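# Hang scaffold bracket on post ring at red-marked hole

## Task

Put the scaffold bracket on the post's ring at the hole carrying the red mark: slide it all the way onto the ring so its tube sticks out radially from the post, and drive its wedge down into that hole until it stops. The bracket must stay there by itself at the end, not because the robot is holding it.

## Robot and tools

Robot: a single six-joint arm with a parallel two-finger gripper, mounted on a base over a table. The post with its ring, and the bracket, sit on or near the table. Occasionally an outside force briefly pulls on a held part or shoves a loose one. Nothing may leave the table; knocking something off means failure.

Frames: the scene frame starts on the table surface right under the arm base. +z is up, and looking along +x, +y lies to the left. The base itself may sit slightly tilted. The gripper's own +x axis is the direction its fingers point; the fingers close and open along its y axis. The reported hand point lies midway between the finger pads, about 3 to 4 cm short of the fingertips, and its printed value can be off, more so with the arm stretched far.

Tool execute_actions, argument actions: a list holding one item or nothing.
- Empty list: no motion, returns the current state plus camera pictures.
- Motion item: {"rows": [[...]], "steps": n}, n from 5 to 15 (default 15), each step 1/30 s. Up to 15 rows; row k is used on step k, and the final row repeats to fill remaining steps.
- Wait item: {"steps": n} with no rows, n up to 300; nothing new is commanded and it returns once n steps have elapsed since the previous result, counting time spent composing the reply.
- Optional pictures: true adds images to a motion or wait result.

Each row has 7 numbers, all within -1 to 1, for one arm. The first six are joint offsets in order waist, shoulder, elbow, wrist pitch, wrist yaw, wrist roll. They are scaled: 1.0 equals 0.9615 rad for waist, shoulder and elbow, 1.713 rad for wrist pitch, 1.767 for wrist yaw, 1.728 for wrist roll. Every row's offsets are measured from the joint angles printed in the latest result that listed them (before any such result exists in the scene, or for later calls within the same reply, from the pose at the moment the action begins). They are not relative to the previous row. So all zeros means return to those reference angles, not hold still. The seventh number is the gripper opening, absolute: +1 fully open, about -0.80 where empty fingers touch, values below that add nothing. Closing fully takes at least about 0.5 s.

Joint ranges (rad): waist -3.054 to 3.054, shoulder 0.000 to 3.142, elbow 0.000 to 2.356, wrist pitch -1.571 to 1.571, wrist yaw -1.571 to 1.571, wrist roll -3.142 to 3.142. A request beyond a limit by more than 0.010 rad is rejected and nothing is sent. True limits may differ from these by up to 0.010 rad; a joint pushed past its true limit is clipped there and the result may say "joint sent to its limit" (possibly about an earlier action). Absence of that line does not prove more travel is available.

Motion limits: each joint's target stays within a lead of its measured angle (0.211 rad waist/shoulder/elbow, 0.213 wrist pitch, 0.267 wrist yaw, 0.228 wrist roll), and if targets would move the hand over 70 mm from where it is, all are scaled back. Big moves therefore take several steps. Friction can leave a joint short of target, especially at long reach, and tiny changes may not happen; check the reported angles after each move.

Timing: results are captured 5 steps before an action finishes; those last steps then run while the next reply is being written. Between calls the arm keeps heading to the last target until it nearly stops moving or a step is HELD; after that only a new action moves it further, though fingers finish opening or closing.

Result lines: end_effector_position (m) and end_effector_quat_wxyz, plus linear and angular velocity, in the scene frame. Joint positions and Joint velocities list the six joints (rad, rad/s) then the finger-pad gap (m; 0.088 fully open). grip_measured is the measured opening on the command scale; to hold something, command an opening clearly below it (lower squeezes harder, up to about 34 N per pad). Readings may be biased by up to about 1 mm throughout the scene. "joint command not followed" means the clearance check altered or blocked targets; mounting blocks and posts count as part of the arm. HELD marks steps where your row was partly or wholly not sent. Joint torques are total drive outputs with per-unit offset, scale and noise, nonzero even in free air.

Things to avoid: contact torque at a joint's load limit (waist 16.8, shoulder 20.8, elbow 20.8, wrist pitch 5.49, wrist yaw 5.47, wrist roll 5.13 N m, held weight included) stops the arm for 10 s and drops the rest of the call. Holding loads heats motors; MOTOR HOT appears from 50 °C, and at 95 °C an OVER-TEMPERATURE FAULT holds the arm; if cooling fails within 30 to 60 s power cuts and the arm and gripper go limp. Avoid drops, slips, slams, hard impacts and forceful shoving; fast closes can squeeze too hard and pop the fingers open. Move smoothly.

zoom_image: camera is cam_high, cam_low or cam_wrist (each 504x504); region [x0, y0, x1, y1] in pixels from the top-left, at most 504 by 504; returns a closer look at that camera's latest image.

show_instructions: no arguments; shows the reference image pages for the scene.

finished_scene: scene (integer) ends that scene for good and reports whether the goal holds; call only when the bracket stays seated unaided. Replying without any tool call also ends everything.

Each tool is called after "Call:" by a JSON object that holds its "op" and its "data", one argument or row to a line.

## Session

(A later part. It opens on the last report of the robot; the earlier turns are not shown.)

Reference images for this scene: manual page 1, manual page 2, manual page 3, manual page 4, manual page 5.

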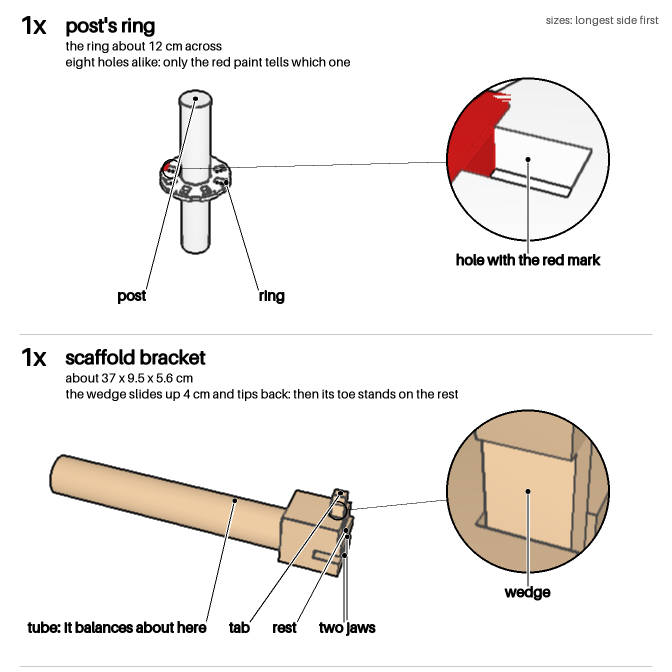

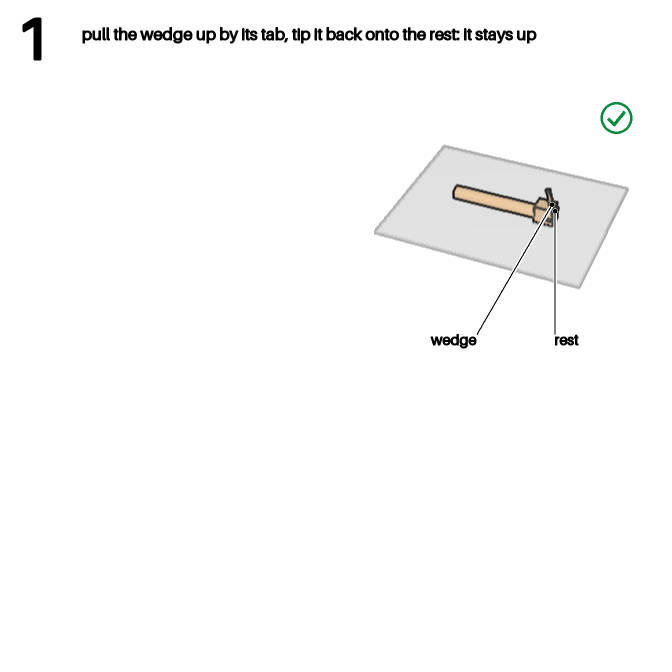

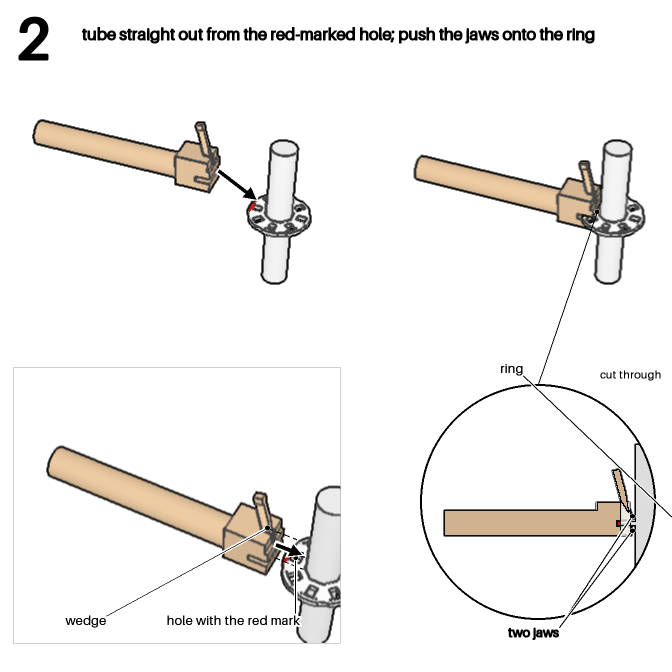

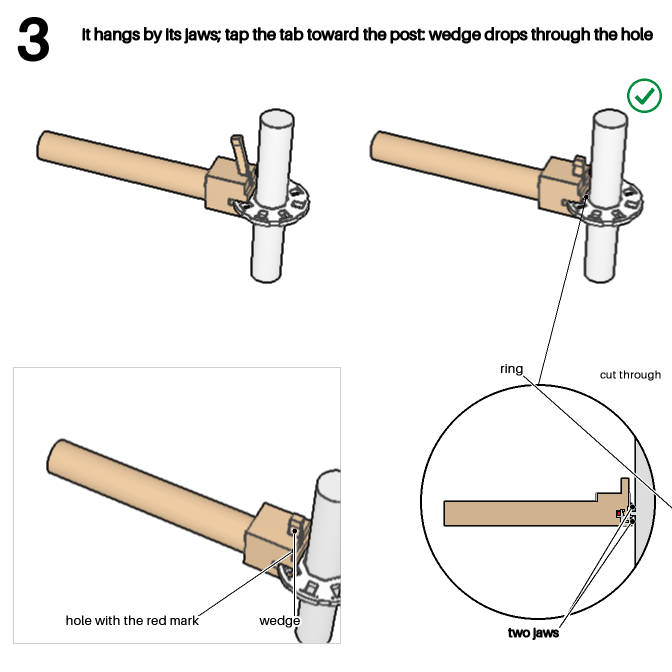

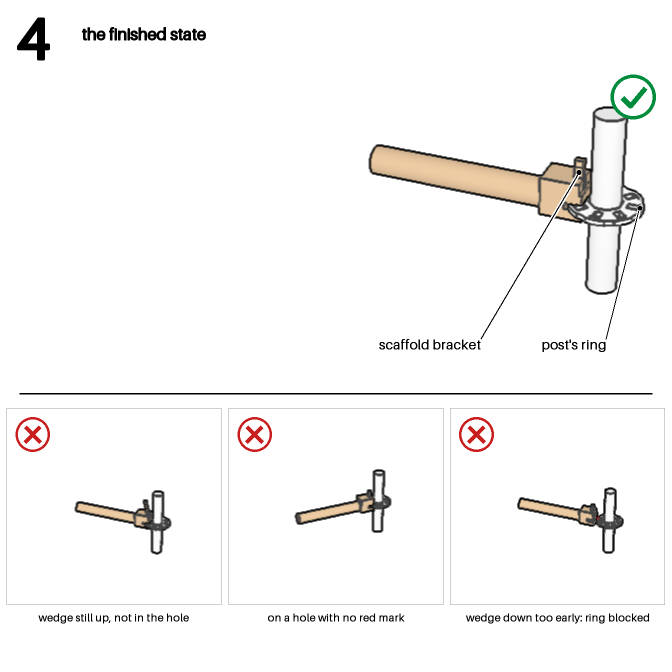

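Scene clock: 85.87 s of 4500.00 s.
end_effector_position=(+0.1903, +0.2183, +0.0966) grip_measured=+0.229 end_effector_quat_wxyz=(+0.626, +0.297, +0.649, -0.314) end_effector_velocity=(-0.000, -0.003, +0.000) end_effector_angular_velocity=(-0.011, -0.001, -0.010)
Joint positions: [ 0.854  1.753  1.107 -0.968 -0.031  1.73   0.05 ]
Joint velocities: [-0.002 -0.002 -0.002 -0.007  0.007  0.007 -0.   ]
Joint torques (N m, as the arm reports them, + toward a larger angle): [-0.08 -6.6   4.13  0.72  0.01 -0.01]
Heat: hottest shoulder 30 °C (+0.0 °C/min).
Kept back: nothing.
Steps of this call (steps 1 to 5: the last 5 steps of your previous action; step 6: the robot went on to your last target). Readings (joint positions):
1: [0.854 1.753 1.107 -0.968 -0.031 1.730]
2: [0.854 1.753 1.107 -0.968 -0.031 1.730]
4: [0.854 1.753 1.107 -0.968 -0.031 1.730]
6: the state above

Call:
{"op": "execute_actions", "data": {
  "actions": [
    {"rows": [[0,-0.03,0.01,-0.02,0,0,-1],[0,-0.07,0.02,-0.05,0,0,-1],[0,-0.12,0.035,-0.085,0,0,-1],[-0.02,-0.17,0.05,-0.12,0,-0.003,-1],[-0.05,-0.22,0.065,-0.155,0,-0.008,-1],[-0.09,-0.26,0.075,-0.18,0,-0.014,-1],[-0.13,-0.281,0.078,-0.194,0,-0.02,-1],[-0.17,-0.281,0.078,-0.194,0,-0.026,-1],[-0.2,-0.281,0.078,-0.194,0,-0.03,-1],[-0.22,-0.281,0.078,-0.194,0,-0.033,-1],[-0.233,-0.281,0.078,-0.194,0,-0.035,-1]], "steps": 15}
  ]
}}

Call:
{"op": "execute_actions", "data": {
  "actions": [
    {"steps": 10}
  ],
  "pictures": true
}}

Call:
{"op": "zoom_image", "data": {
  "camera": "cam_low",
  "region": [190, 180, 250, 240]
}}

Call:
{"op": "zoom_image", "data": {
  "camera": "cam_high",
  "region": [207, 165, 337, 295]
}}

Scene clock: 86.63 s of 4500.00 s.
end_effector_position=(+0.1845, +0.1616, +0.1739) grip_measured=+0.229 end_effector_quat_wxyz=(+0.608, +0.335, +0.634, -0.341) end_effector_velocity=(+0.182, -0.184, +0.179) end_effector_angular_velocity=(+0.314, -0.498, -0.787)
Joint positions: [ 0.713  1.508  1.166 -1.263 -0.035  1.692  0.05 ]
Joint velocities: [-0.989 -0.476  0.281 -0.183  0.095 -0.198  0.   ]
Joint torques (N m, as the arm reports them, + toward a larger angle): [ 0.52 -4.44  4.27 -0.11  0.01 -0.12]
Heat: hottest shoulder 30 °C (+0.0 °C/min).
Steps of this call (steps 1 to 13: the robot went on to your last target; steps 14 to 23: the first 10 steps of this action). Readings (joint positions):
14: [0.854 1.752 1.107 -0.968 -0.031 1.730]
15: [0.854 1.746 1.108 -0.976 -0.031 1.730]
17: [0.853 1.712 1.113 -1.055 -0.031 1.729]
21: [0.782 1.558 1.142 -1.239 -0.037 1.706]
23: the state above

Scene clock: 86.97 s of 4500.00 s.
end_effector_position=(+0.1927, +0.1421, +0.1790) grip_measured=+0.229 end_effector_quat_wxyz=(+0.597, +0.350, +0.624, -0.363) end_effector_velocity=(-0.001, -0.002, -0.001) end_effector_angular_velocity=(-0.001, +0.014, -0.000)
Joint positions: [ 0.632  1.493  1.172 -1.295 -0.029  1.672  0.05 ]
Joint velocities: [-0.007  0.002 -0.002 -0.007 -0.007 -0.007 -0.   ]
Joint torques (N m, as the arm reports them, + toward a larger angle): [-0.29 -6.75  5.4   0.09 -0.08 -0.07]
Heat: hottest shoulder 30 °C (+0.0 °C/min).
Kept back: nothing.
Steps of this call (steps 1 to 5: the last 5 steps of your previous action; steps 6 to 10: the robot went on to your last target). Readings (joint positions):
1: [0.683 1.498 1.173 -1.270 -0.031 1.686]
2: [0.659 1.493 1.176 -1.276 -0.028 1.682]
4: [0.636 1.493 1.175 -1.292 -0.026 1.677]
8: [0.632 1.493 1.172 -1.295 -0.029 1.672]
10: the state above

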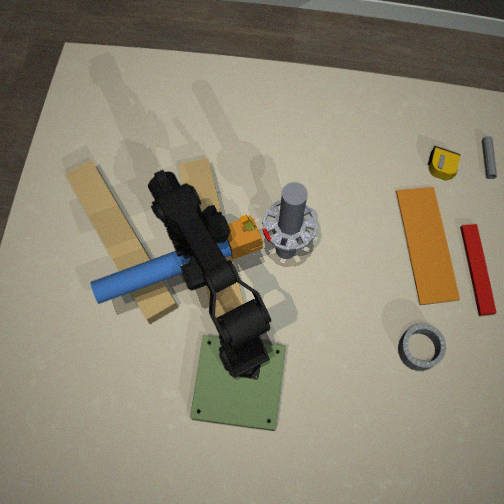

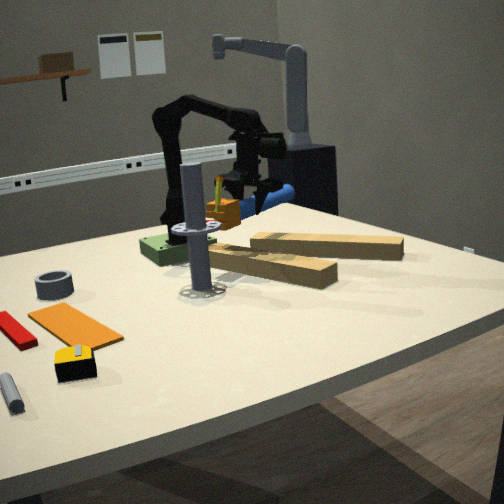

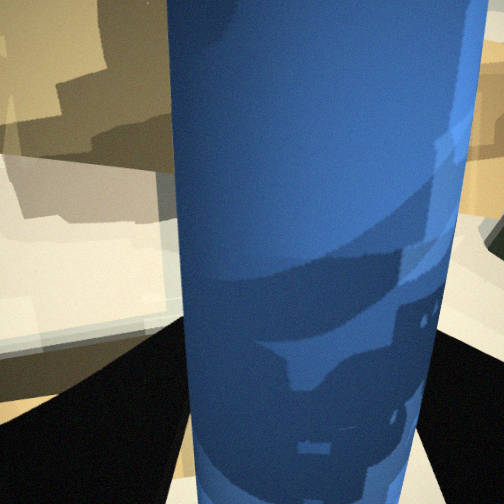

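Region (190, 180, 250, 240) of cam_low's 504x504 image, scaled by 8.400, with more detail than that image has.

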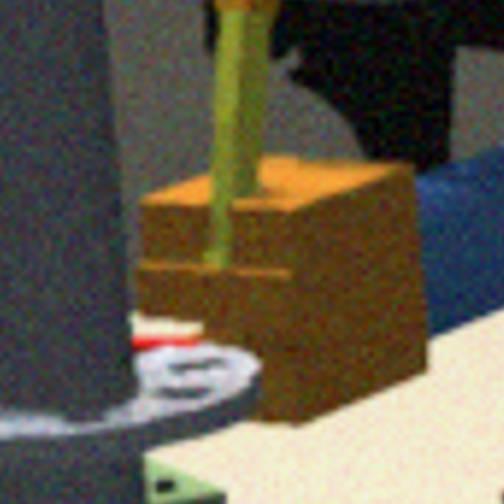

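Region (207, 165, 337, 295) of cam_high's 504x504 image, scaled by 3.877, with more detail than that image has.

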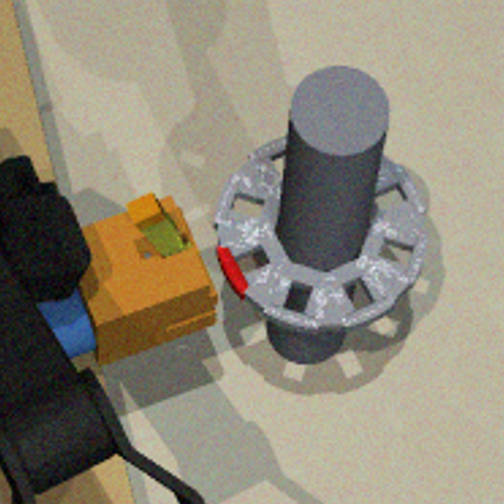

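Call:
{"op": "execute_actions", "data": {
  "actions": [
    {"rows": [[0,-0.021,-0.022,0,0,0,-1],[0,-0.044,-0.044,0,0,0,-1]], "steps": 15}
  ]
}}

Call:
{"op": "execute_actions", "data": {
  "actions": [
    {"steps": 6}
  ],
  "pictures": true
}}

Call:
{"op": "zoom_image", "data": {
  "camera": "cam_low",
  "region": [190, 180, 250, 240]
}}

Call:
{"op": "zoom_image", "data": {
  "camera": "cam_high",
  "region": [207, 165, 337, 295]
}}

Scene clock: 87.87 s of 4500.00 s.
end_effector_position=(+0.1830, +0.1353, +0.1729) grip_measured=+0.229 end_effector_quat_wxyz=(+0.594, +0.342, +0.627, -0.371) end_effector_velocity=(-0.004, -0.001, +0.003) end_effector_angular_velocity=(+0.011, -0.002, +0.009)
Joint positions: [ 0.632  1.47   1.126 -1.296 -0.029  1.671  0.05 ]
Joint velocities: [ 0.002 -0.022 -0.007 -0.007 -0.007 -0.007 -0.   ]
Joint torques (N m, as the arm reports them, + toward a larger angle): [-0.08 -7.28  4.83  0.38 -0.04  0.01]
Heat: hottest shoulder 31 °C (+0.0 °C/min).
Steps of this call (steps 1 to 17: the robot went on to your last target; steps 18 to 27: the first 10 steps of this action). Readings (joint positions):
18: [0.632 1.493 1.170 -1.296 -0.029 1.671]
19: [0.632 1.488 1.163 -1.294 -0.029 1.671]
21: [0.632 1.478 1.142 -1.294 -0.029 1.671]
25: [0.632 1.471 1.126 -1.296 -0.029 1.671]
27: the state above

Scene clock: 88.07 s of 4500.00 s.
end_effector_position=(+0.1830, +0.1352, +0.1733) grip_measured=+0.229 end_effector_quat_wxyz=(+0.594, +0.343, +0.627, -0.370) end_effector_velocity=(+0.000, +0.001, -0.000) end_effector_angular_velocity=(+0.011, -0.002, +0.004)
Joint positions: [ 0.632  1.468  1.126 -1.296 -0.029  1.671  0.05 ]
Joint velocities: [-0.002 -0.002 -0.002  0.007 -0.007 -0.007  0.   ]
Joint torques (N m, as the arm reports them, + toward a larger angle): [-0.12 -7.29  4.87  0.4  -0.03  0.  ]
Heat: hottest shoulder 31 °C (+0.0 °C/min).
Kept back: nothing.
Steps of this call (steps 1 to 5: the last 5 steps of your previous action; step 6: the robot went on to your last target). Readings (joint positions):
1: [0.632 1.469 1.126 -1.296 -0.029 1.671]
2: [0.632 1.469 1.126 -1.296 -0.029 1.671]
4: [0.632 1.468 1.126 -1.296 -0.029 1.671]
6: the state above

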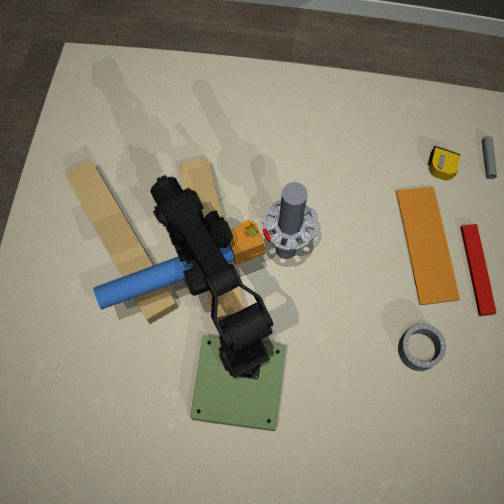

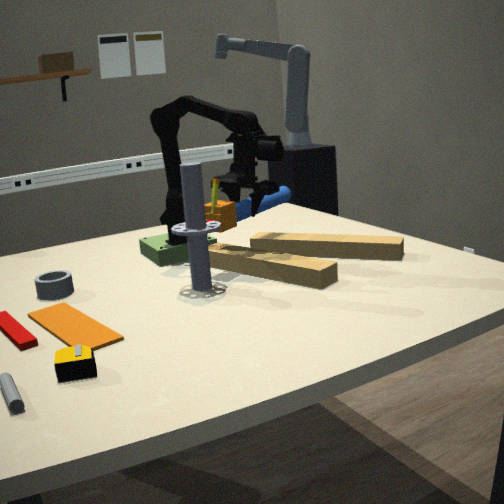

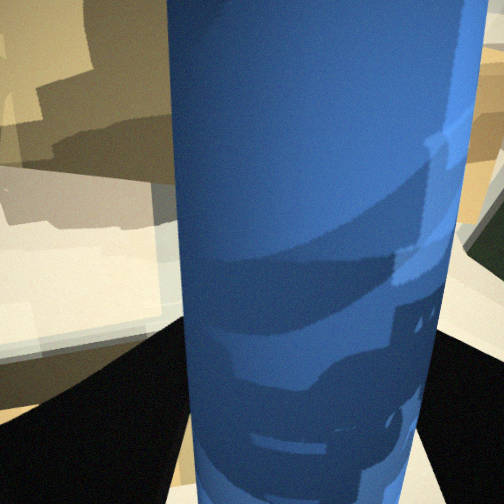

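Region (190, 180, 250, 240) of cam_low's 504x504 image, scaled by 8.400, with more detail than that image has.

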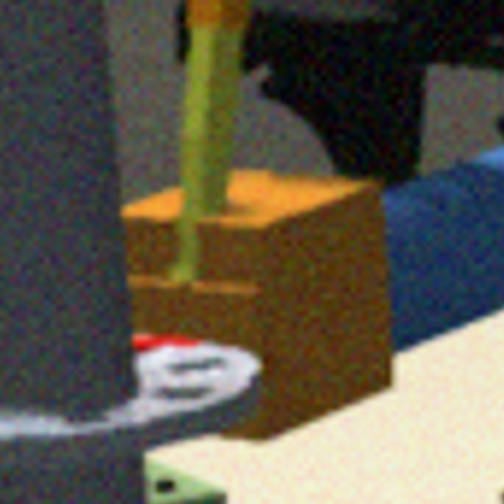

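Region (207, 165, 337, 295) of cam_high's 504x504 image, scaled by 3.877, with more detail than that image has.

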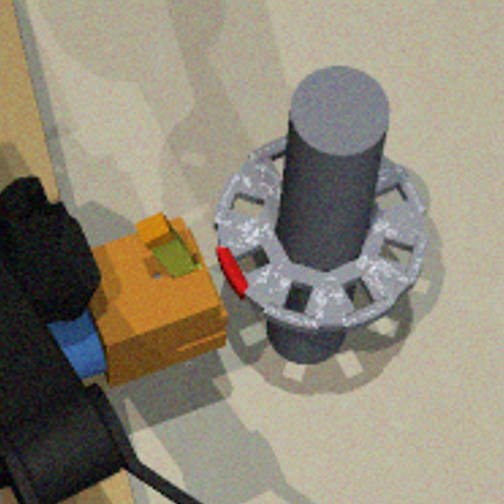

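Call:
{"op": "execute_actions", "data": {
  "actions": [
    {"rows": [[-0.008,-0.003,0,0,0,-0.0045,-1],[-0.016,-0.006,0,0,0,-0.009,-1],[-0.024,-0.009,0,0,0,-0.0135,-1],[-0.032,-0.012,0,0,0,-0.018,-1],[-0.04,-0.015,0,0,0,-0.0225,-1],[-0.048,-0.017,0,0,0,-0.027,-1],[-0.056,-0.019,0,0,0,-0.0315,-1],[-0.064,-0.021,0,0,0,-0.036,-1],[-0.072,-0.023,0,0,0,-0.0405,-1],[-0.08,-0.025,0,0,0,-0.045,-1]], "steps": 15}
  ],
  "pictures": true
}}

Call:
{"op": "zoom_image", "data": {
  "camera": "cam_low",
  "region": [190, 180, 250, 240]
}}

Call:
{"op": "zoom_image", "data": {
  "camera": "cam_high",
  "region": [207, 165, 337, 295]
}}

Scene clock: 88.73 s of 4500.00 s.
end_effector_position=(+0.1884, +0.1257, +0.1728) grip_measured=+0.229 end_effector_quat_wxyz=(+0.590, +0.344, +0.631, -0.368) end_effector_velocity=(-0.000, -0.005, +0.014) end_effector_angular_velocity=(+0.171, +0.035, +0.011)
Joint positions: [ 0.579  1.466  1.122 -1.296 -0.037  1.616  0.05 ]
Joint velocities: [-0.12  -0.066 -0.002 -0.007 -0.154 -0.139 -0.   ]
Joint torques (N m, as the arm reports them, + toward a larger angle): [-1.3  -7.13  4.8   0.34  0.48 -0.21]
Heat: hottest shoulder 31 °C (+0.0 °C/min).
Steps of this call (steps 1 to 10: the robot went on to your last target; steps 11 to 20: the first 10 steps of this action). Readings (joint positions):
11: [0.632 1.468 1.126 -1.296 -0.029 1.671]
12: [0.630 1.468 1.125 -1.296 -0.029 1.668]
14: [0.622 1.468 1.123 -1.296 -0.029 1.656]
18: [0.592 1.468 1.122 -1.296 -0.029 1.629]
20: the state above

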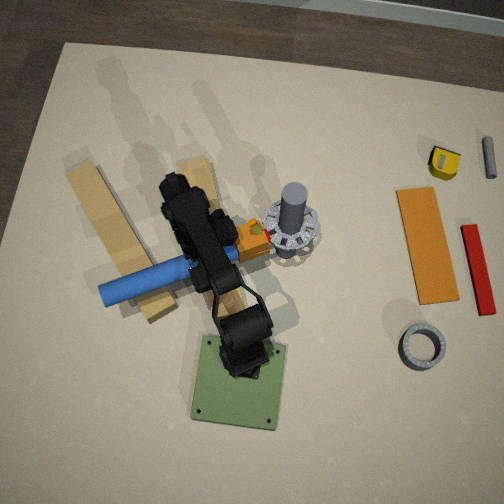

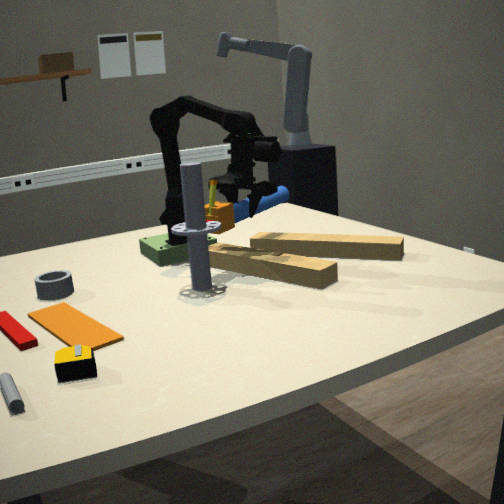

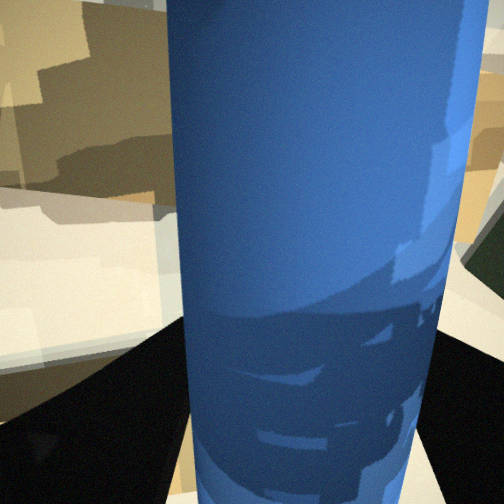

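Region (190, 180, 250, 240) of cam_low's 504x504 image, scaled by 8.400, with more detail than that image has.

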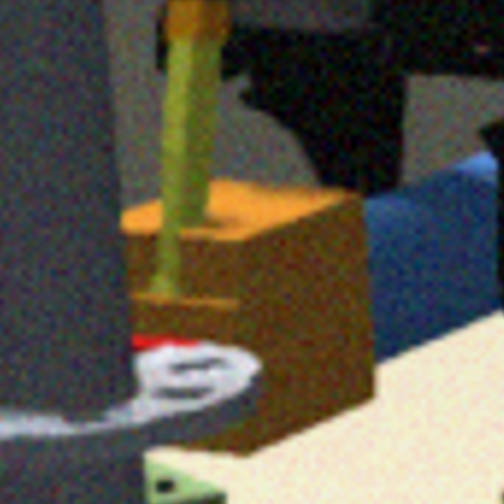

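Region (207, 165, 337, 295) of cam_high's 504x504 image, scaled by 3.877, with more detail than that image has.

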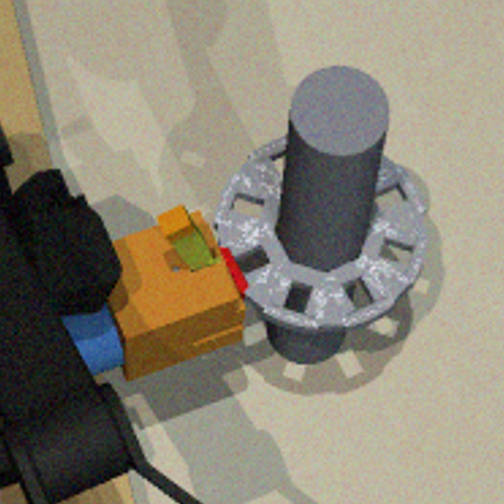

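Call:
{"op": "execute_actions", "data": {
  "actions": [
    {"rows": [[0.012,0,0.028,-0.008,0.003,0.007,-1]], "steps": 15}
  ]
}}

Call:
{"op": "execute_actions", "data": {
  "actions": [
    {"steps": 6}
  ],
  "pictures": true
}}

Call:
{"op": "zoom_image", "data": {
  "camera": "cam_low",
  "region": [190, 180, 250, 240]
}}

Scene clock: 89.30 s of 4500.00 s.
end_effector_position=(+0.1873, +0.1270, +0.1738) grip_measured=+0.229 end_effector_quat_wxyz=(+0.590, +0.342, +0.631, -0.370) end_effector_velocity=(-0.002, -0.002, +0.003) end_effector_angular_velocity=(-0.013, +0.006, -0.004)
Joint positions: [ 0.588  1.468  1.128 -1.304 -0.036  1.625  0.05 ]
Joint velocities: [ 0.002 -0.002  0.007 -0.022  0.007  0.007  0.   ]
Joint torques (N m, as the arm reports them, + toward a larger angle): [ 0.24 -5.6   6.39 -0.04  0.1   0.05]
Heat: hottest shoulder 31 °C (+0.0 °C/min).
Steps of this call (steps 1 to 5: the last 5 steps of your previous action; steps 6 to 7: the robot went on to your last target; steps 8 to 17: the first 10 steps of this action). Readings (joint positions):
8: [0.574 1.459 1.122 -1.297 -0.046 1.606]
9: [0.577 1.461 1.122 -1.298 -0.040 1.610]
11: [0.583 1.466 1.125 -1.301 -0.036 1.618]
15: [0.587 1.468 1.127 -1.304 -0.036 1.624]
17: the state above

Scene clock: 89.50 s of 4500.00 s.
end_effector_position=(+0.1874, +0.1271, +0.1739) grip_measured=+0.229 end_effector_quat_wxyz=(+0.590, +0.342, +0.631, -0.370) end_effector_velocity=(-0.004, -0.003, +0.000) end_effector_angular_velocity=(-0.005, +0.023, -0.001)
Joint positions: [ 0.588  1.469  1.129 -1.305 -0.036  1.626  0.05 ]
Joint velocities: [-0.007 -0.002 -0.002 -0.022 -0.007 -0.007 -0.   ]
Joint torques (N m, as the arm reports them, + toward a larger angle): [ 0.17 -5.75  6.36 -0.01  0.09  0.06]
Heat: hottest shoulder 31 °C (+0.0 °C/min).
Kept back: nothing.
Steps of this call (steps 1 to 5: the last 5 steps of your previous action; step 6: the robot went on to your last target). Readings (joint positions):
1: [0.588 1.468 1.128 -1.304 -0.036 1.626]
2: [0.588 1.468 1.128 -1.305 -0.036 1.626]
4: [0.588 1.469 1.129 -1.305 -0.036 1.626]
6: the state above

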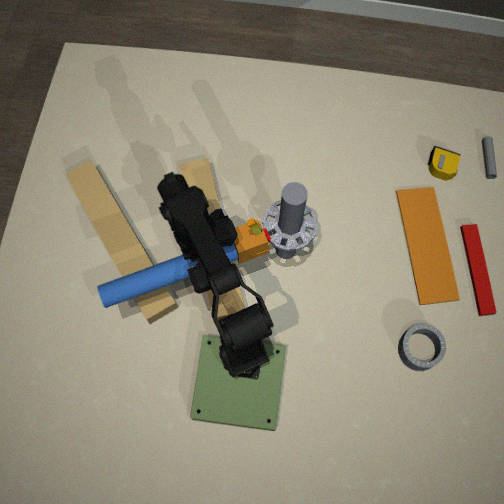

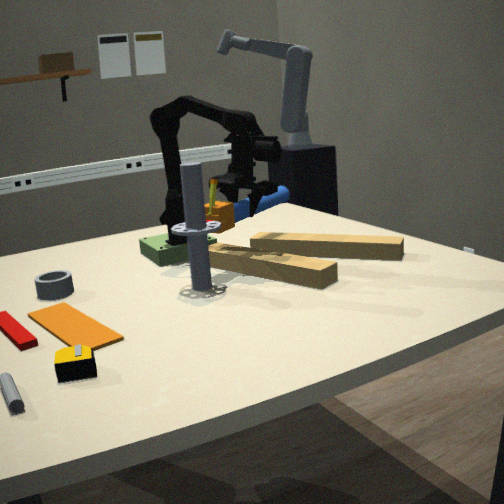

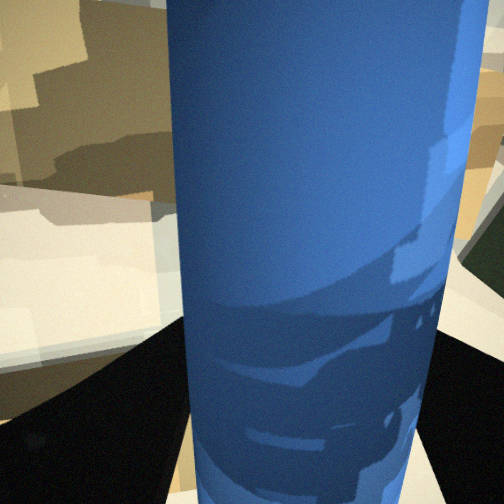

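Region (190, 180, 250, 240) of cam_low's 504x504 image, scaled by 8.400, with more detail than that image has.

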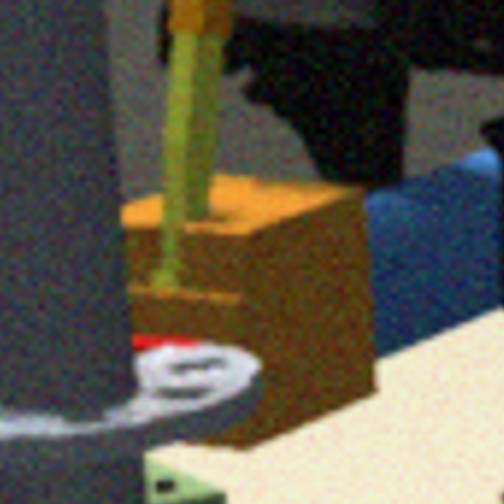

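Call:
{"op": "execute_actions", "data": {
  "actions": [
    {"rows": [[0,0,0.027,-0.008,0,0,-1]], "steps": 15}
  ]
}}

Call:
{"op": "execute_actions", "data": {
  "actions": [
    {"steps": 6}
  ],
  "pictures": true
}}

Call:
{"op": "zoom_image", "data": {
  "camera": "cam_low",
  "region": [190, 180, 250, 240]
}}

Scene clock: 89.93 s of 4500.00 s.
end_effector_position=(+0.1870, +0.1269, +0.1748) grip_measured=+0.229 end_effector_quat_wxyz=(+0.589, +0.340, +0.631, -0.372) end_effector_velocity=(-0.003, +0.000, +0.000) end_effector_angular_velocity=(+0.003, +0.010, +0.009)
Joint positions: [ 0.588  1.472  1.134 -1.313 -0.036  1.626  0.05 ]
Joint velocities: [ 0.002 -0.002 -0.002 -0.007 -0.007 -0.007  0.   ]
Joint torques (N m, as the arm reports them, + toward a larger angle): [-0.1  -5.64  6.31 -0.04 -0.05 -0.02]
Heat: hottest shoulder 31 °C (+0.0 °C/min).
Steps of this call (steps 1 to 3: the robot went on to your last target; steps 4 to 13: the first 10 steps of this action). Readings (joint positions):
4: [0.588 1.469 1.129 -1.306 -0.036 1.626]
5: [0.588 1.470 1.131 -1.309 -0.036 1.626]
7: [0.588 1.471 1.133 -1.312 -0.036 1.626]
11: [0.588 1.472 1.134 -1.313 -0.036 1.626]
13: the state above

Scene clock: 90.13 s of 4500.00 s.
end_effector_position=(+0.1870, +0.1268, +0.1748) grip_measured=+0.229 end_effector_quat_wxyz=(+0.589, +0.340, +0.632, -0.372) end_effector_velocity=(-0.003, +0.001, -0.001) end_effector_angular_velocity=(+0.012, +0.022, +0.003)
Joint positions: [ 0.588  1.472  1.134 -1.313 -0.036  1.626  0.05 ]
Joint velocities: [-0.002  0.002 -0.002 -0.007 -0.022 -0.007 -0.   ]
Joint torques (N m, as the arm reports them, + toward a larger angle): [-0.04 -5.69  6.32 -0.04 -0.04 -0.01]
Heat: hottest shoulder 31 °C (+0.0 °C/min).
Kept back: nothing.
Steps of this call (steps 1 to 5: the last 5 steps of your previous action; step 6: the robot went on to your last target). Readings (joint positions):
1: [0.588 1.472 1.134 -1.313 -0.036 1.626]
2: [0.588 1.472 1.134 -1.313 -0.036 1.626]
4: [0.588 1.472 1.134 -1.313 -0.036 1.626]
6: the state above

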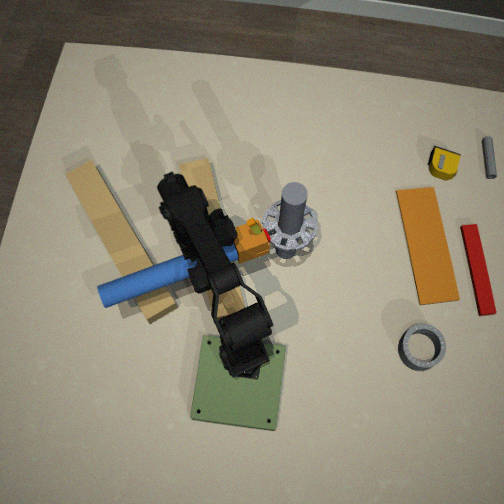

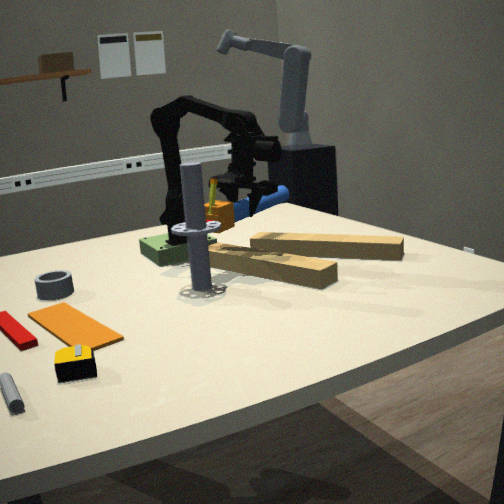

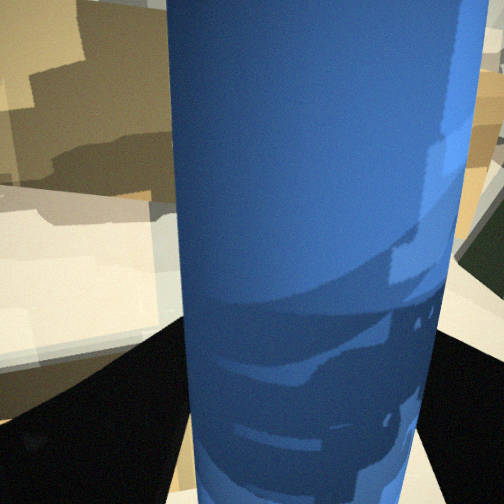

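Region (190, 180, 250, 240) of cam_low's 504x504 image, scaled by 8.400, with more detail than that image has.

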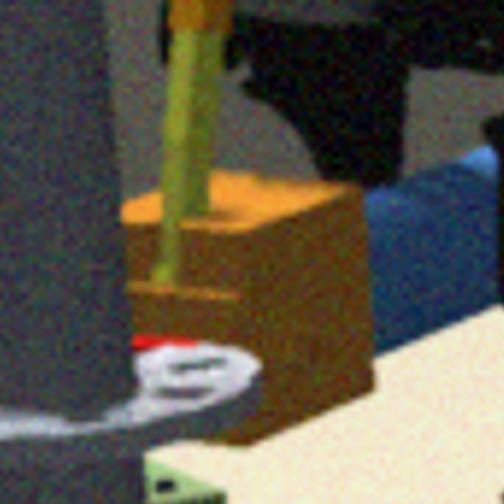

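Top ≈ 224. Push.

Call:
{"op": "execute_actions", "data": {
  "actions": [
    {"rows": [[-0.006,0,0,0,0,-0.0034,-1],[-0.012,0,0,0,0,-0.0068,-1],[-0.018,0,0,0,0,-0.01,-1],[-0.024,0,0,0,0,-0.0135,-1],[-0.03,0,0,0,0,-0.017,-1],[-0.036,0,0,0,0,-0.02,-1],[-0.042,0,0,0,0,-0.0235,-1],[-0.048,0,0,0,0,-0.027,-1],[-0.054,0,0,0,0,-0.03,-1],[-0.06,0,0,0,0,-0.0335,-1]], "steps": 15}
  ],
  "pictures": true
}}

Call:
{"op": "zoom_image", "data": {
  "camera": "cam_low",
  "region": [190, 180, 250, 240]
}}

Call:
{"op": "zoom_image", "data": {
  "camera": "cam_high",
  "region": [207, 165, 337, 295]
}}

Scene clock: 90.73 s of 4500.00 s.
end_effector_position=(+0.1877, +0.1249, +0.1741) grip_measured=+0.229 end_effector_quat_wxyz=(+0.582, +0.341, +0.641, -0.367) end_effector_velocity=(-0.009, -0.007, -0.002) end_effector_angular_velocity=(+0.106, +0.115, +0.028)
Joint positions: [ 0.564  1.474  1.133 -1.315 -0.059  1.593  0.05 ]
Joint velocities: [-0.1   -0.002 -0.017 -0.037 -0.139 -0.139 -0.   ]
Joint torques (N m, as the arm reports them, + toward a larger angle): [-2.5  -5.54  4.67  0.49  1.11 -0.38]
Heat: hottest shoulder 31 °C (+0.0 °C/min).
Steps of this call (steps 1 to 8: the robot went on to your last target; steps 9 to 18: the first 10 steps of this action). Readings (joint positions):
9: [0.588 1.472 1.134 -1.313 -0.036 1.626]
10: [0.587 1.473 1.134 -1.313 -0.036 1.624]
12: [0.581 1.474 1.133 -1.313 -0.036 1.615]
16: [0.569 1.474 1.133 -1.314 -0.051 1.601]
18: the state above

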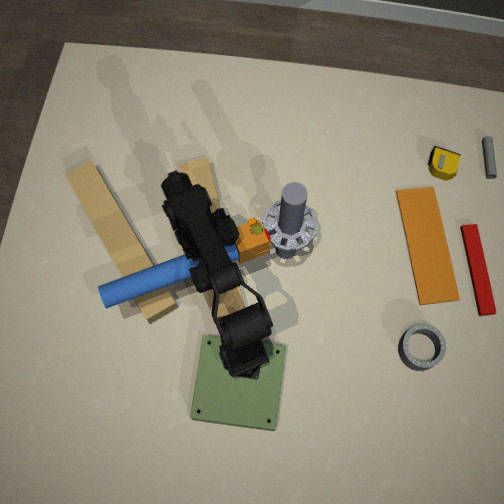

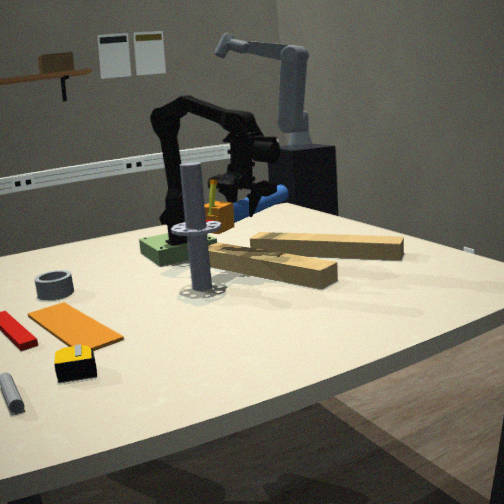

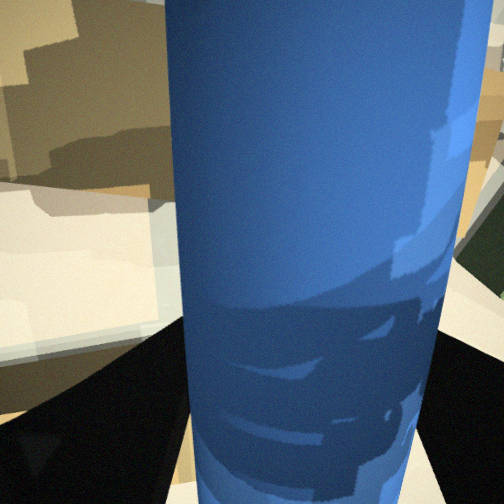

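Region (190, 180, 250, 240) of cam_low's 504x504 image, scaled by 8.400, with more detail than that image has.

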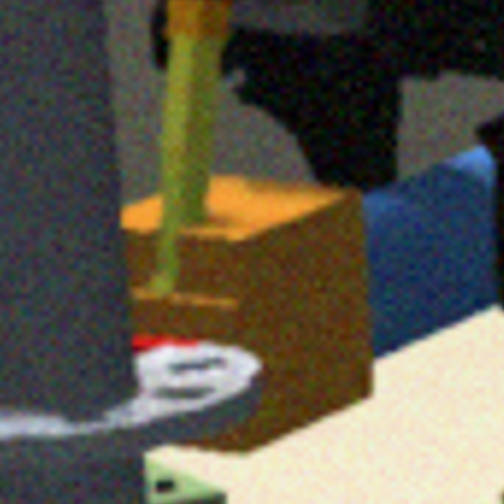

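Region (207, 165, 337, 295) of cam_high's 504x504 image, scaled by 3.877, with more detail than that image has.

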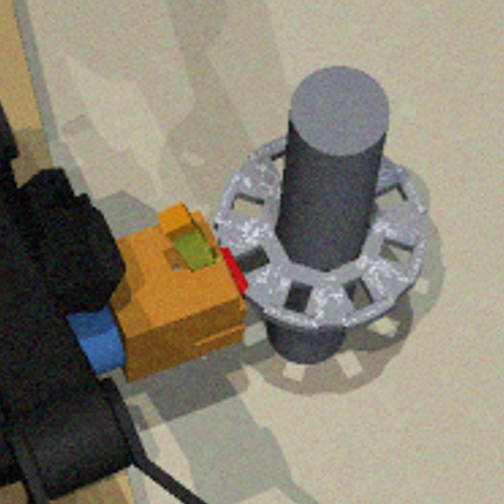

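Call:
{"op": "execute_actions", "data": {
  "actions": [
    {"rows": [[0.02,0,0.03,-0.006,0.012,0.011,-1]], "steps": 15}
  ]
}}

Call:
{"op": "execute_actions", "data": {
  "actions": [
    {"steps": 6}
  ],
  "pictures": true
}}

Call:
{"op": "zoom_image", "data": {
  "camera": "cam_low",
  "region": [190, 180, 250, 240]
}}

Scene clock: 91.60 s of 4500.00 s.
end_effector_position=(+0.1881, +0.1263, +0.1751) grip_measured=+0.229 end_effector_quat_wxyz=(+0.587, +0.337, +0.636, -0.370) end_effector_velocity=(-0.005, -0.002, +0.000) end_effector_angular_velocity=(-0.019, +0.015, +0.001)
Joint positions: [ 0.579  1.479  1.142 -1.32  -0.042  1.608  0.05 ]
Joint velocities: [ 0.007 -0.002 -0.002 -0.022  0.007  0.007 -0.   ]
Joint torques (N m, as the arm reports them, + toward a larger angle): [ 0.33 -5.93  6.25 -0.08  0.14  0.09]
Heat: hottest shoulder 30 °C (-1.0 °C/min).
Steps of this call (steps 1 to 5: the last 5 steps of your previous action; steps 6 to 16: the robot went on to your last target; steps 17 to 26: the first 10 steps of this action). Readings (joint positions):
17: [0.559 1.474 1.130 -1.316 -0.065 1.582]
18: [0.566 1.476 1.132 -1.316 -0.055 1.589]
20: [0.574 1.479 1.134 -1.317 -0.044 1.599]
24: [0.578 1.479 1.141 -1.320 -0.042 1.607]
26: the state above

Scene clock: 91.80 s of 4500.00 s.
end_effector_position=(+0.1878, +0.1263, +0.1750) grip_measured=+0.229 end_effector_quat_wxyz=(+0.587, +0.337, +0.636, -0.370) end_effector_velocity=(-0.002, -0.001, -0.001) end_effector_angular_velocity=(+0.000, +0.014, +0.004)
Joint positions: [ 0.58   1.479  1.142 -1.32  -0.042  1.61   0.05 ]
Joint velocities: [-0.002  0.002 -0.002 -0.007 -0.007 -0.007 -0.   ]
Joint torques (N m, as the arm reports them, + toward a larger angle): [ 0.11 -5.88  6.26 -0.04  0.14  0.07]
Heat: hottest shoulder 30 °C (-1.0 °C/min).
Kept back: nothing.
Steps of this call (steps 1 to 5: the last 5 steps of your previous action; step 6: the robot went on to your last target). Readings (joint positions):
1: [0.579 1.479 1.142 -1.320 -0.042 1.609]
2: [0.580 1.479 1.142 -1.320 -0.042 1.609]
4: [0.580 1.479 1.142 -1.320 -0.042 1.610]
6: the state above

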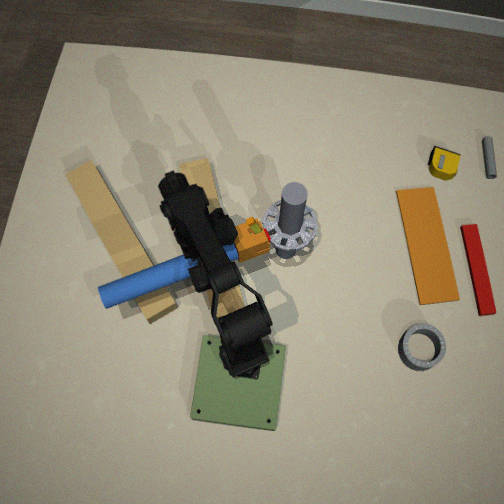

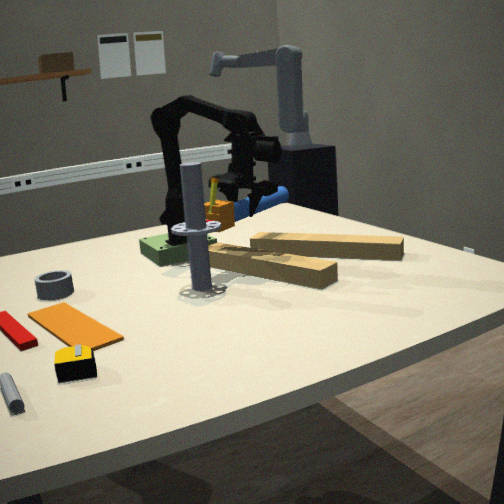

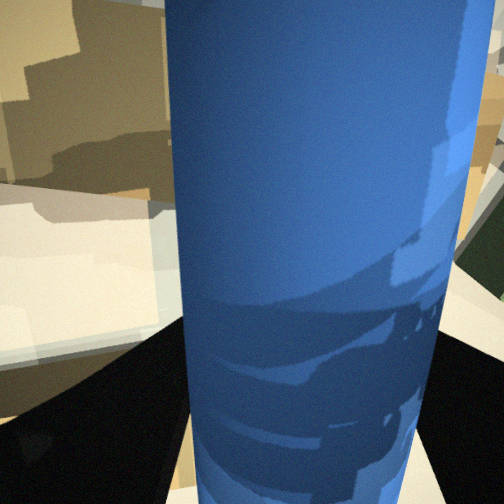

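Region (190, 180, 250, 240) of cam_low's 504x504 image, scaled by 8.400, with more detail than that image has.

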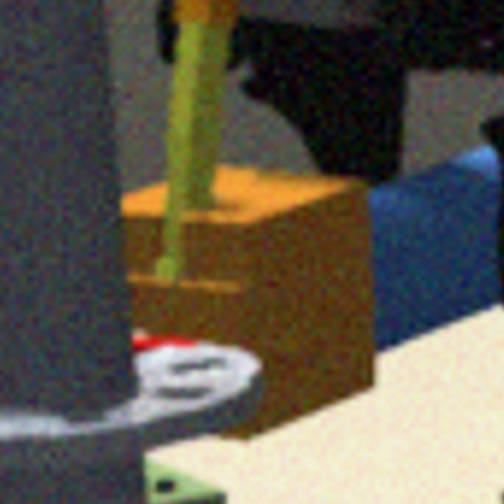

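Call:
{"op": "execute_actions", "data": {
  "actions": [
    {"rows": [[-0.006,0,0,0,0.003,-0.0034,-1],[-0.012,0,0,0,0.006,-0.0068,-1],[-0.018,0,0,0,0.006,-0.01,-1],[-0.024,0,0,0,0.006,-0.0135,-1],[-0.03,0,0,0,0.006,-0.017,-1],[-0.036,0,0,0,0.006,-0.02,-1],[-0.042,0,0,0,0.006,-0.0235,-1],[-0.048,0,0,0,0.006,-0.027,-1],[-0.054,0,0,0,0.006,-0.03,-1],[-0.06,0,0,0,0.006,-0.0335,-1]], "steps": 15}
  ],
  "pictures": true
}}

Call:
{"op": "zoom_image", "data": {
  "camera": "cam_low",
  "region": [190, 180, 250, 240]
}}

Call:
{"op": "zoom_image", "data": {
  "camera": "cam_high",
  "region": [207, 165, 337, 295]
}}

Scene clock: 92.40 s of 4500.00 s.
end_effector_position=(+0.1879, +0.1244, +0.1743) grip_measured=+0.229 end_effector_quat_wxyz=(+0.580, +0.336, +0.646, -0.365) end_effector_velocity=(-0.005, -0.004, -0.003) end_effector_angular_velocity=(+0.136, +0.101, +0.050)
Joint positions: [ 0.559  1.481  1.139 -1.323 -0.063  1.577  0.05 ]
Joint velocities: [-0.105 -0.002 -0.022 -0.007 -0.154 -0.168 -0.   ]
Joint torques (N m, as the arm reports them, + toward a larger angle): [-2.77 -5.57  4.84  0.46  1.45 -0.38]
Heat: hottest shoulder 30 °C (-1.0 °C/min).
Steps of this call (steps 1 to 8: the robot went on to your last target; steps 9 to 18: the first 10 steps of this action). Readings (joint positions):
9: [0.580 1.479 1.142 -1.320 -0.042 1.610]
10: [0.579 1.480 1.142 -1.320 -0.041 1.608]
12: [0.575 1.481 1.141 -1.320 -0.042 1.602]
16: [0.566 1.481 1.140 -1.322 -0.055 1.588]
18: the state above

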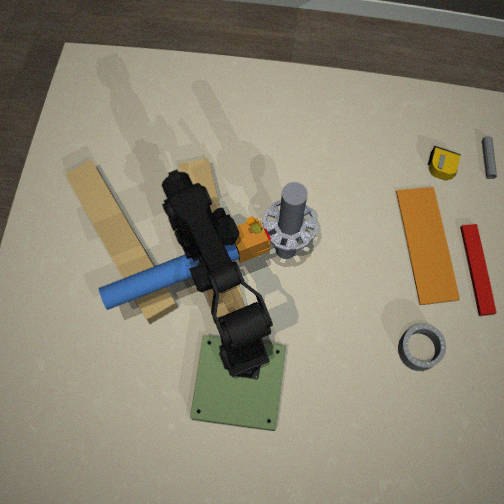

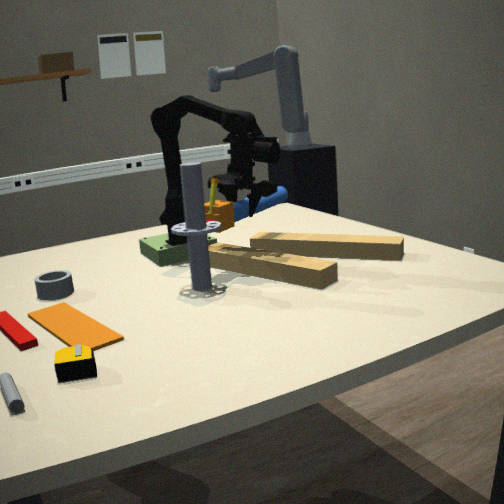

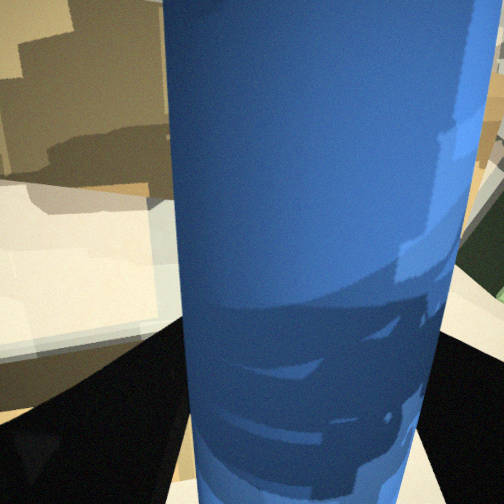

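Region (190, 180, 250, 240) of cam_low's 504x504 image, scaled by 8.400, with more detail than that image has.

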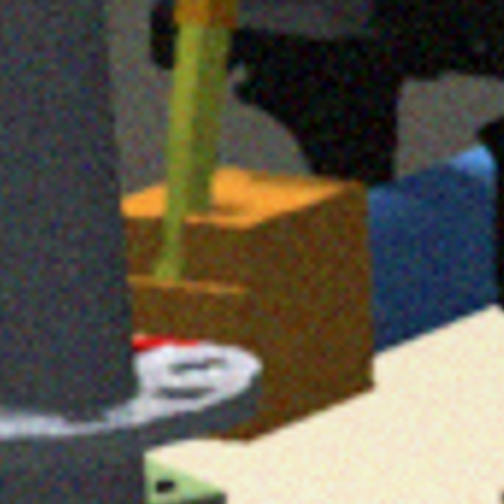

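Region (207, 165, 337, 295) of cam_high's 504x504 image, scaled by 3.877, with more detail than that image has.

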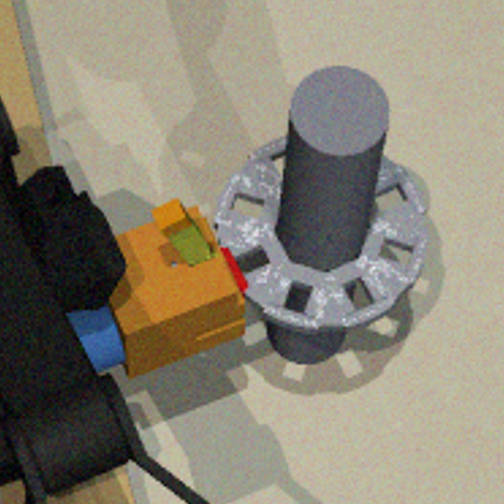

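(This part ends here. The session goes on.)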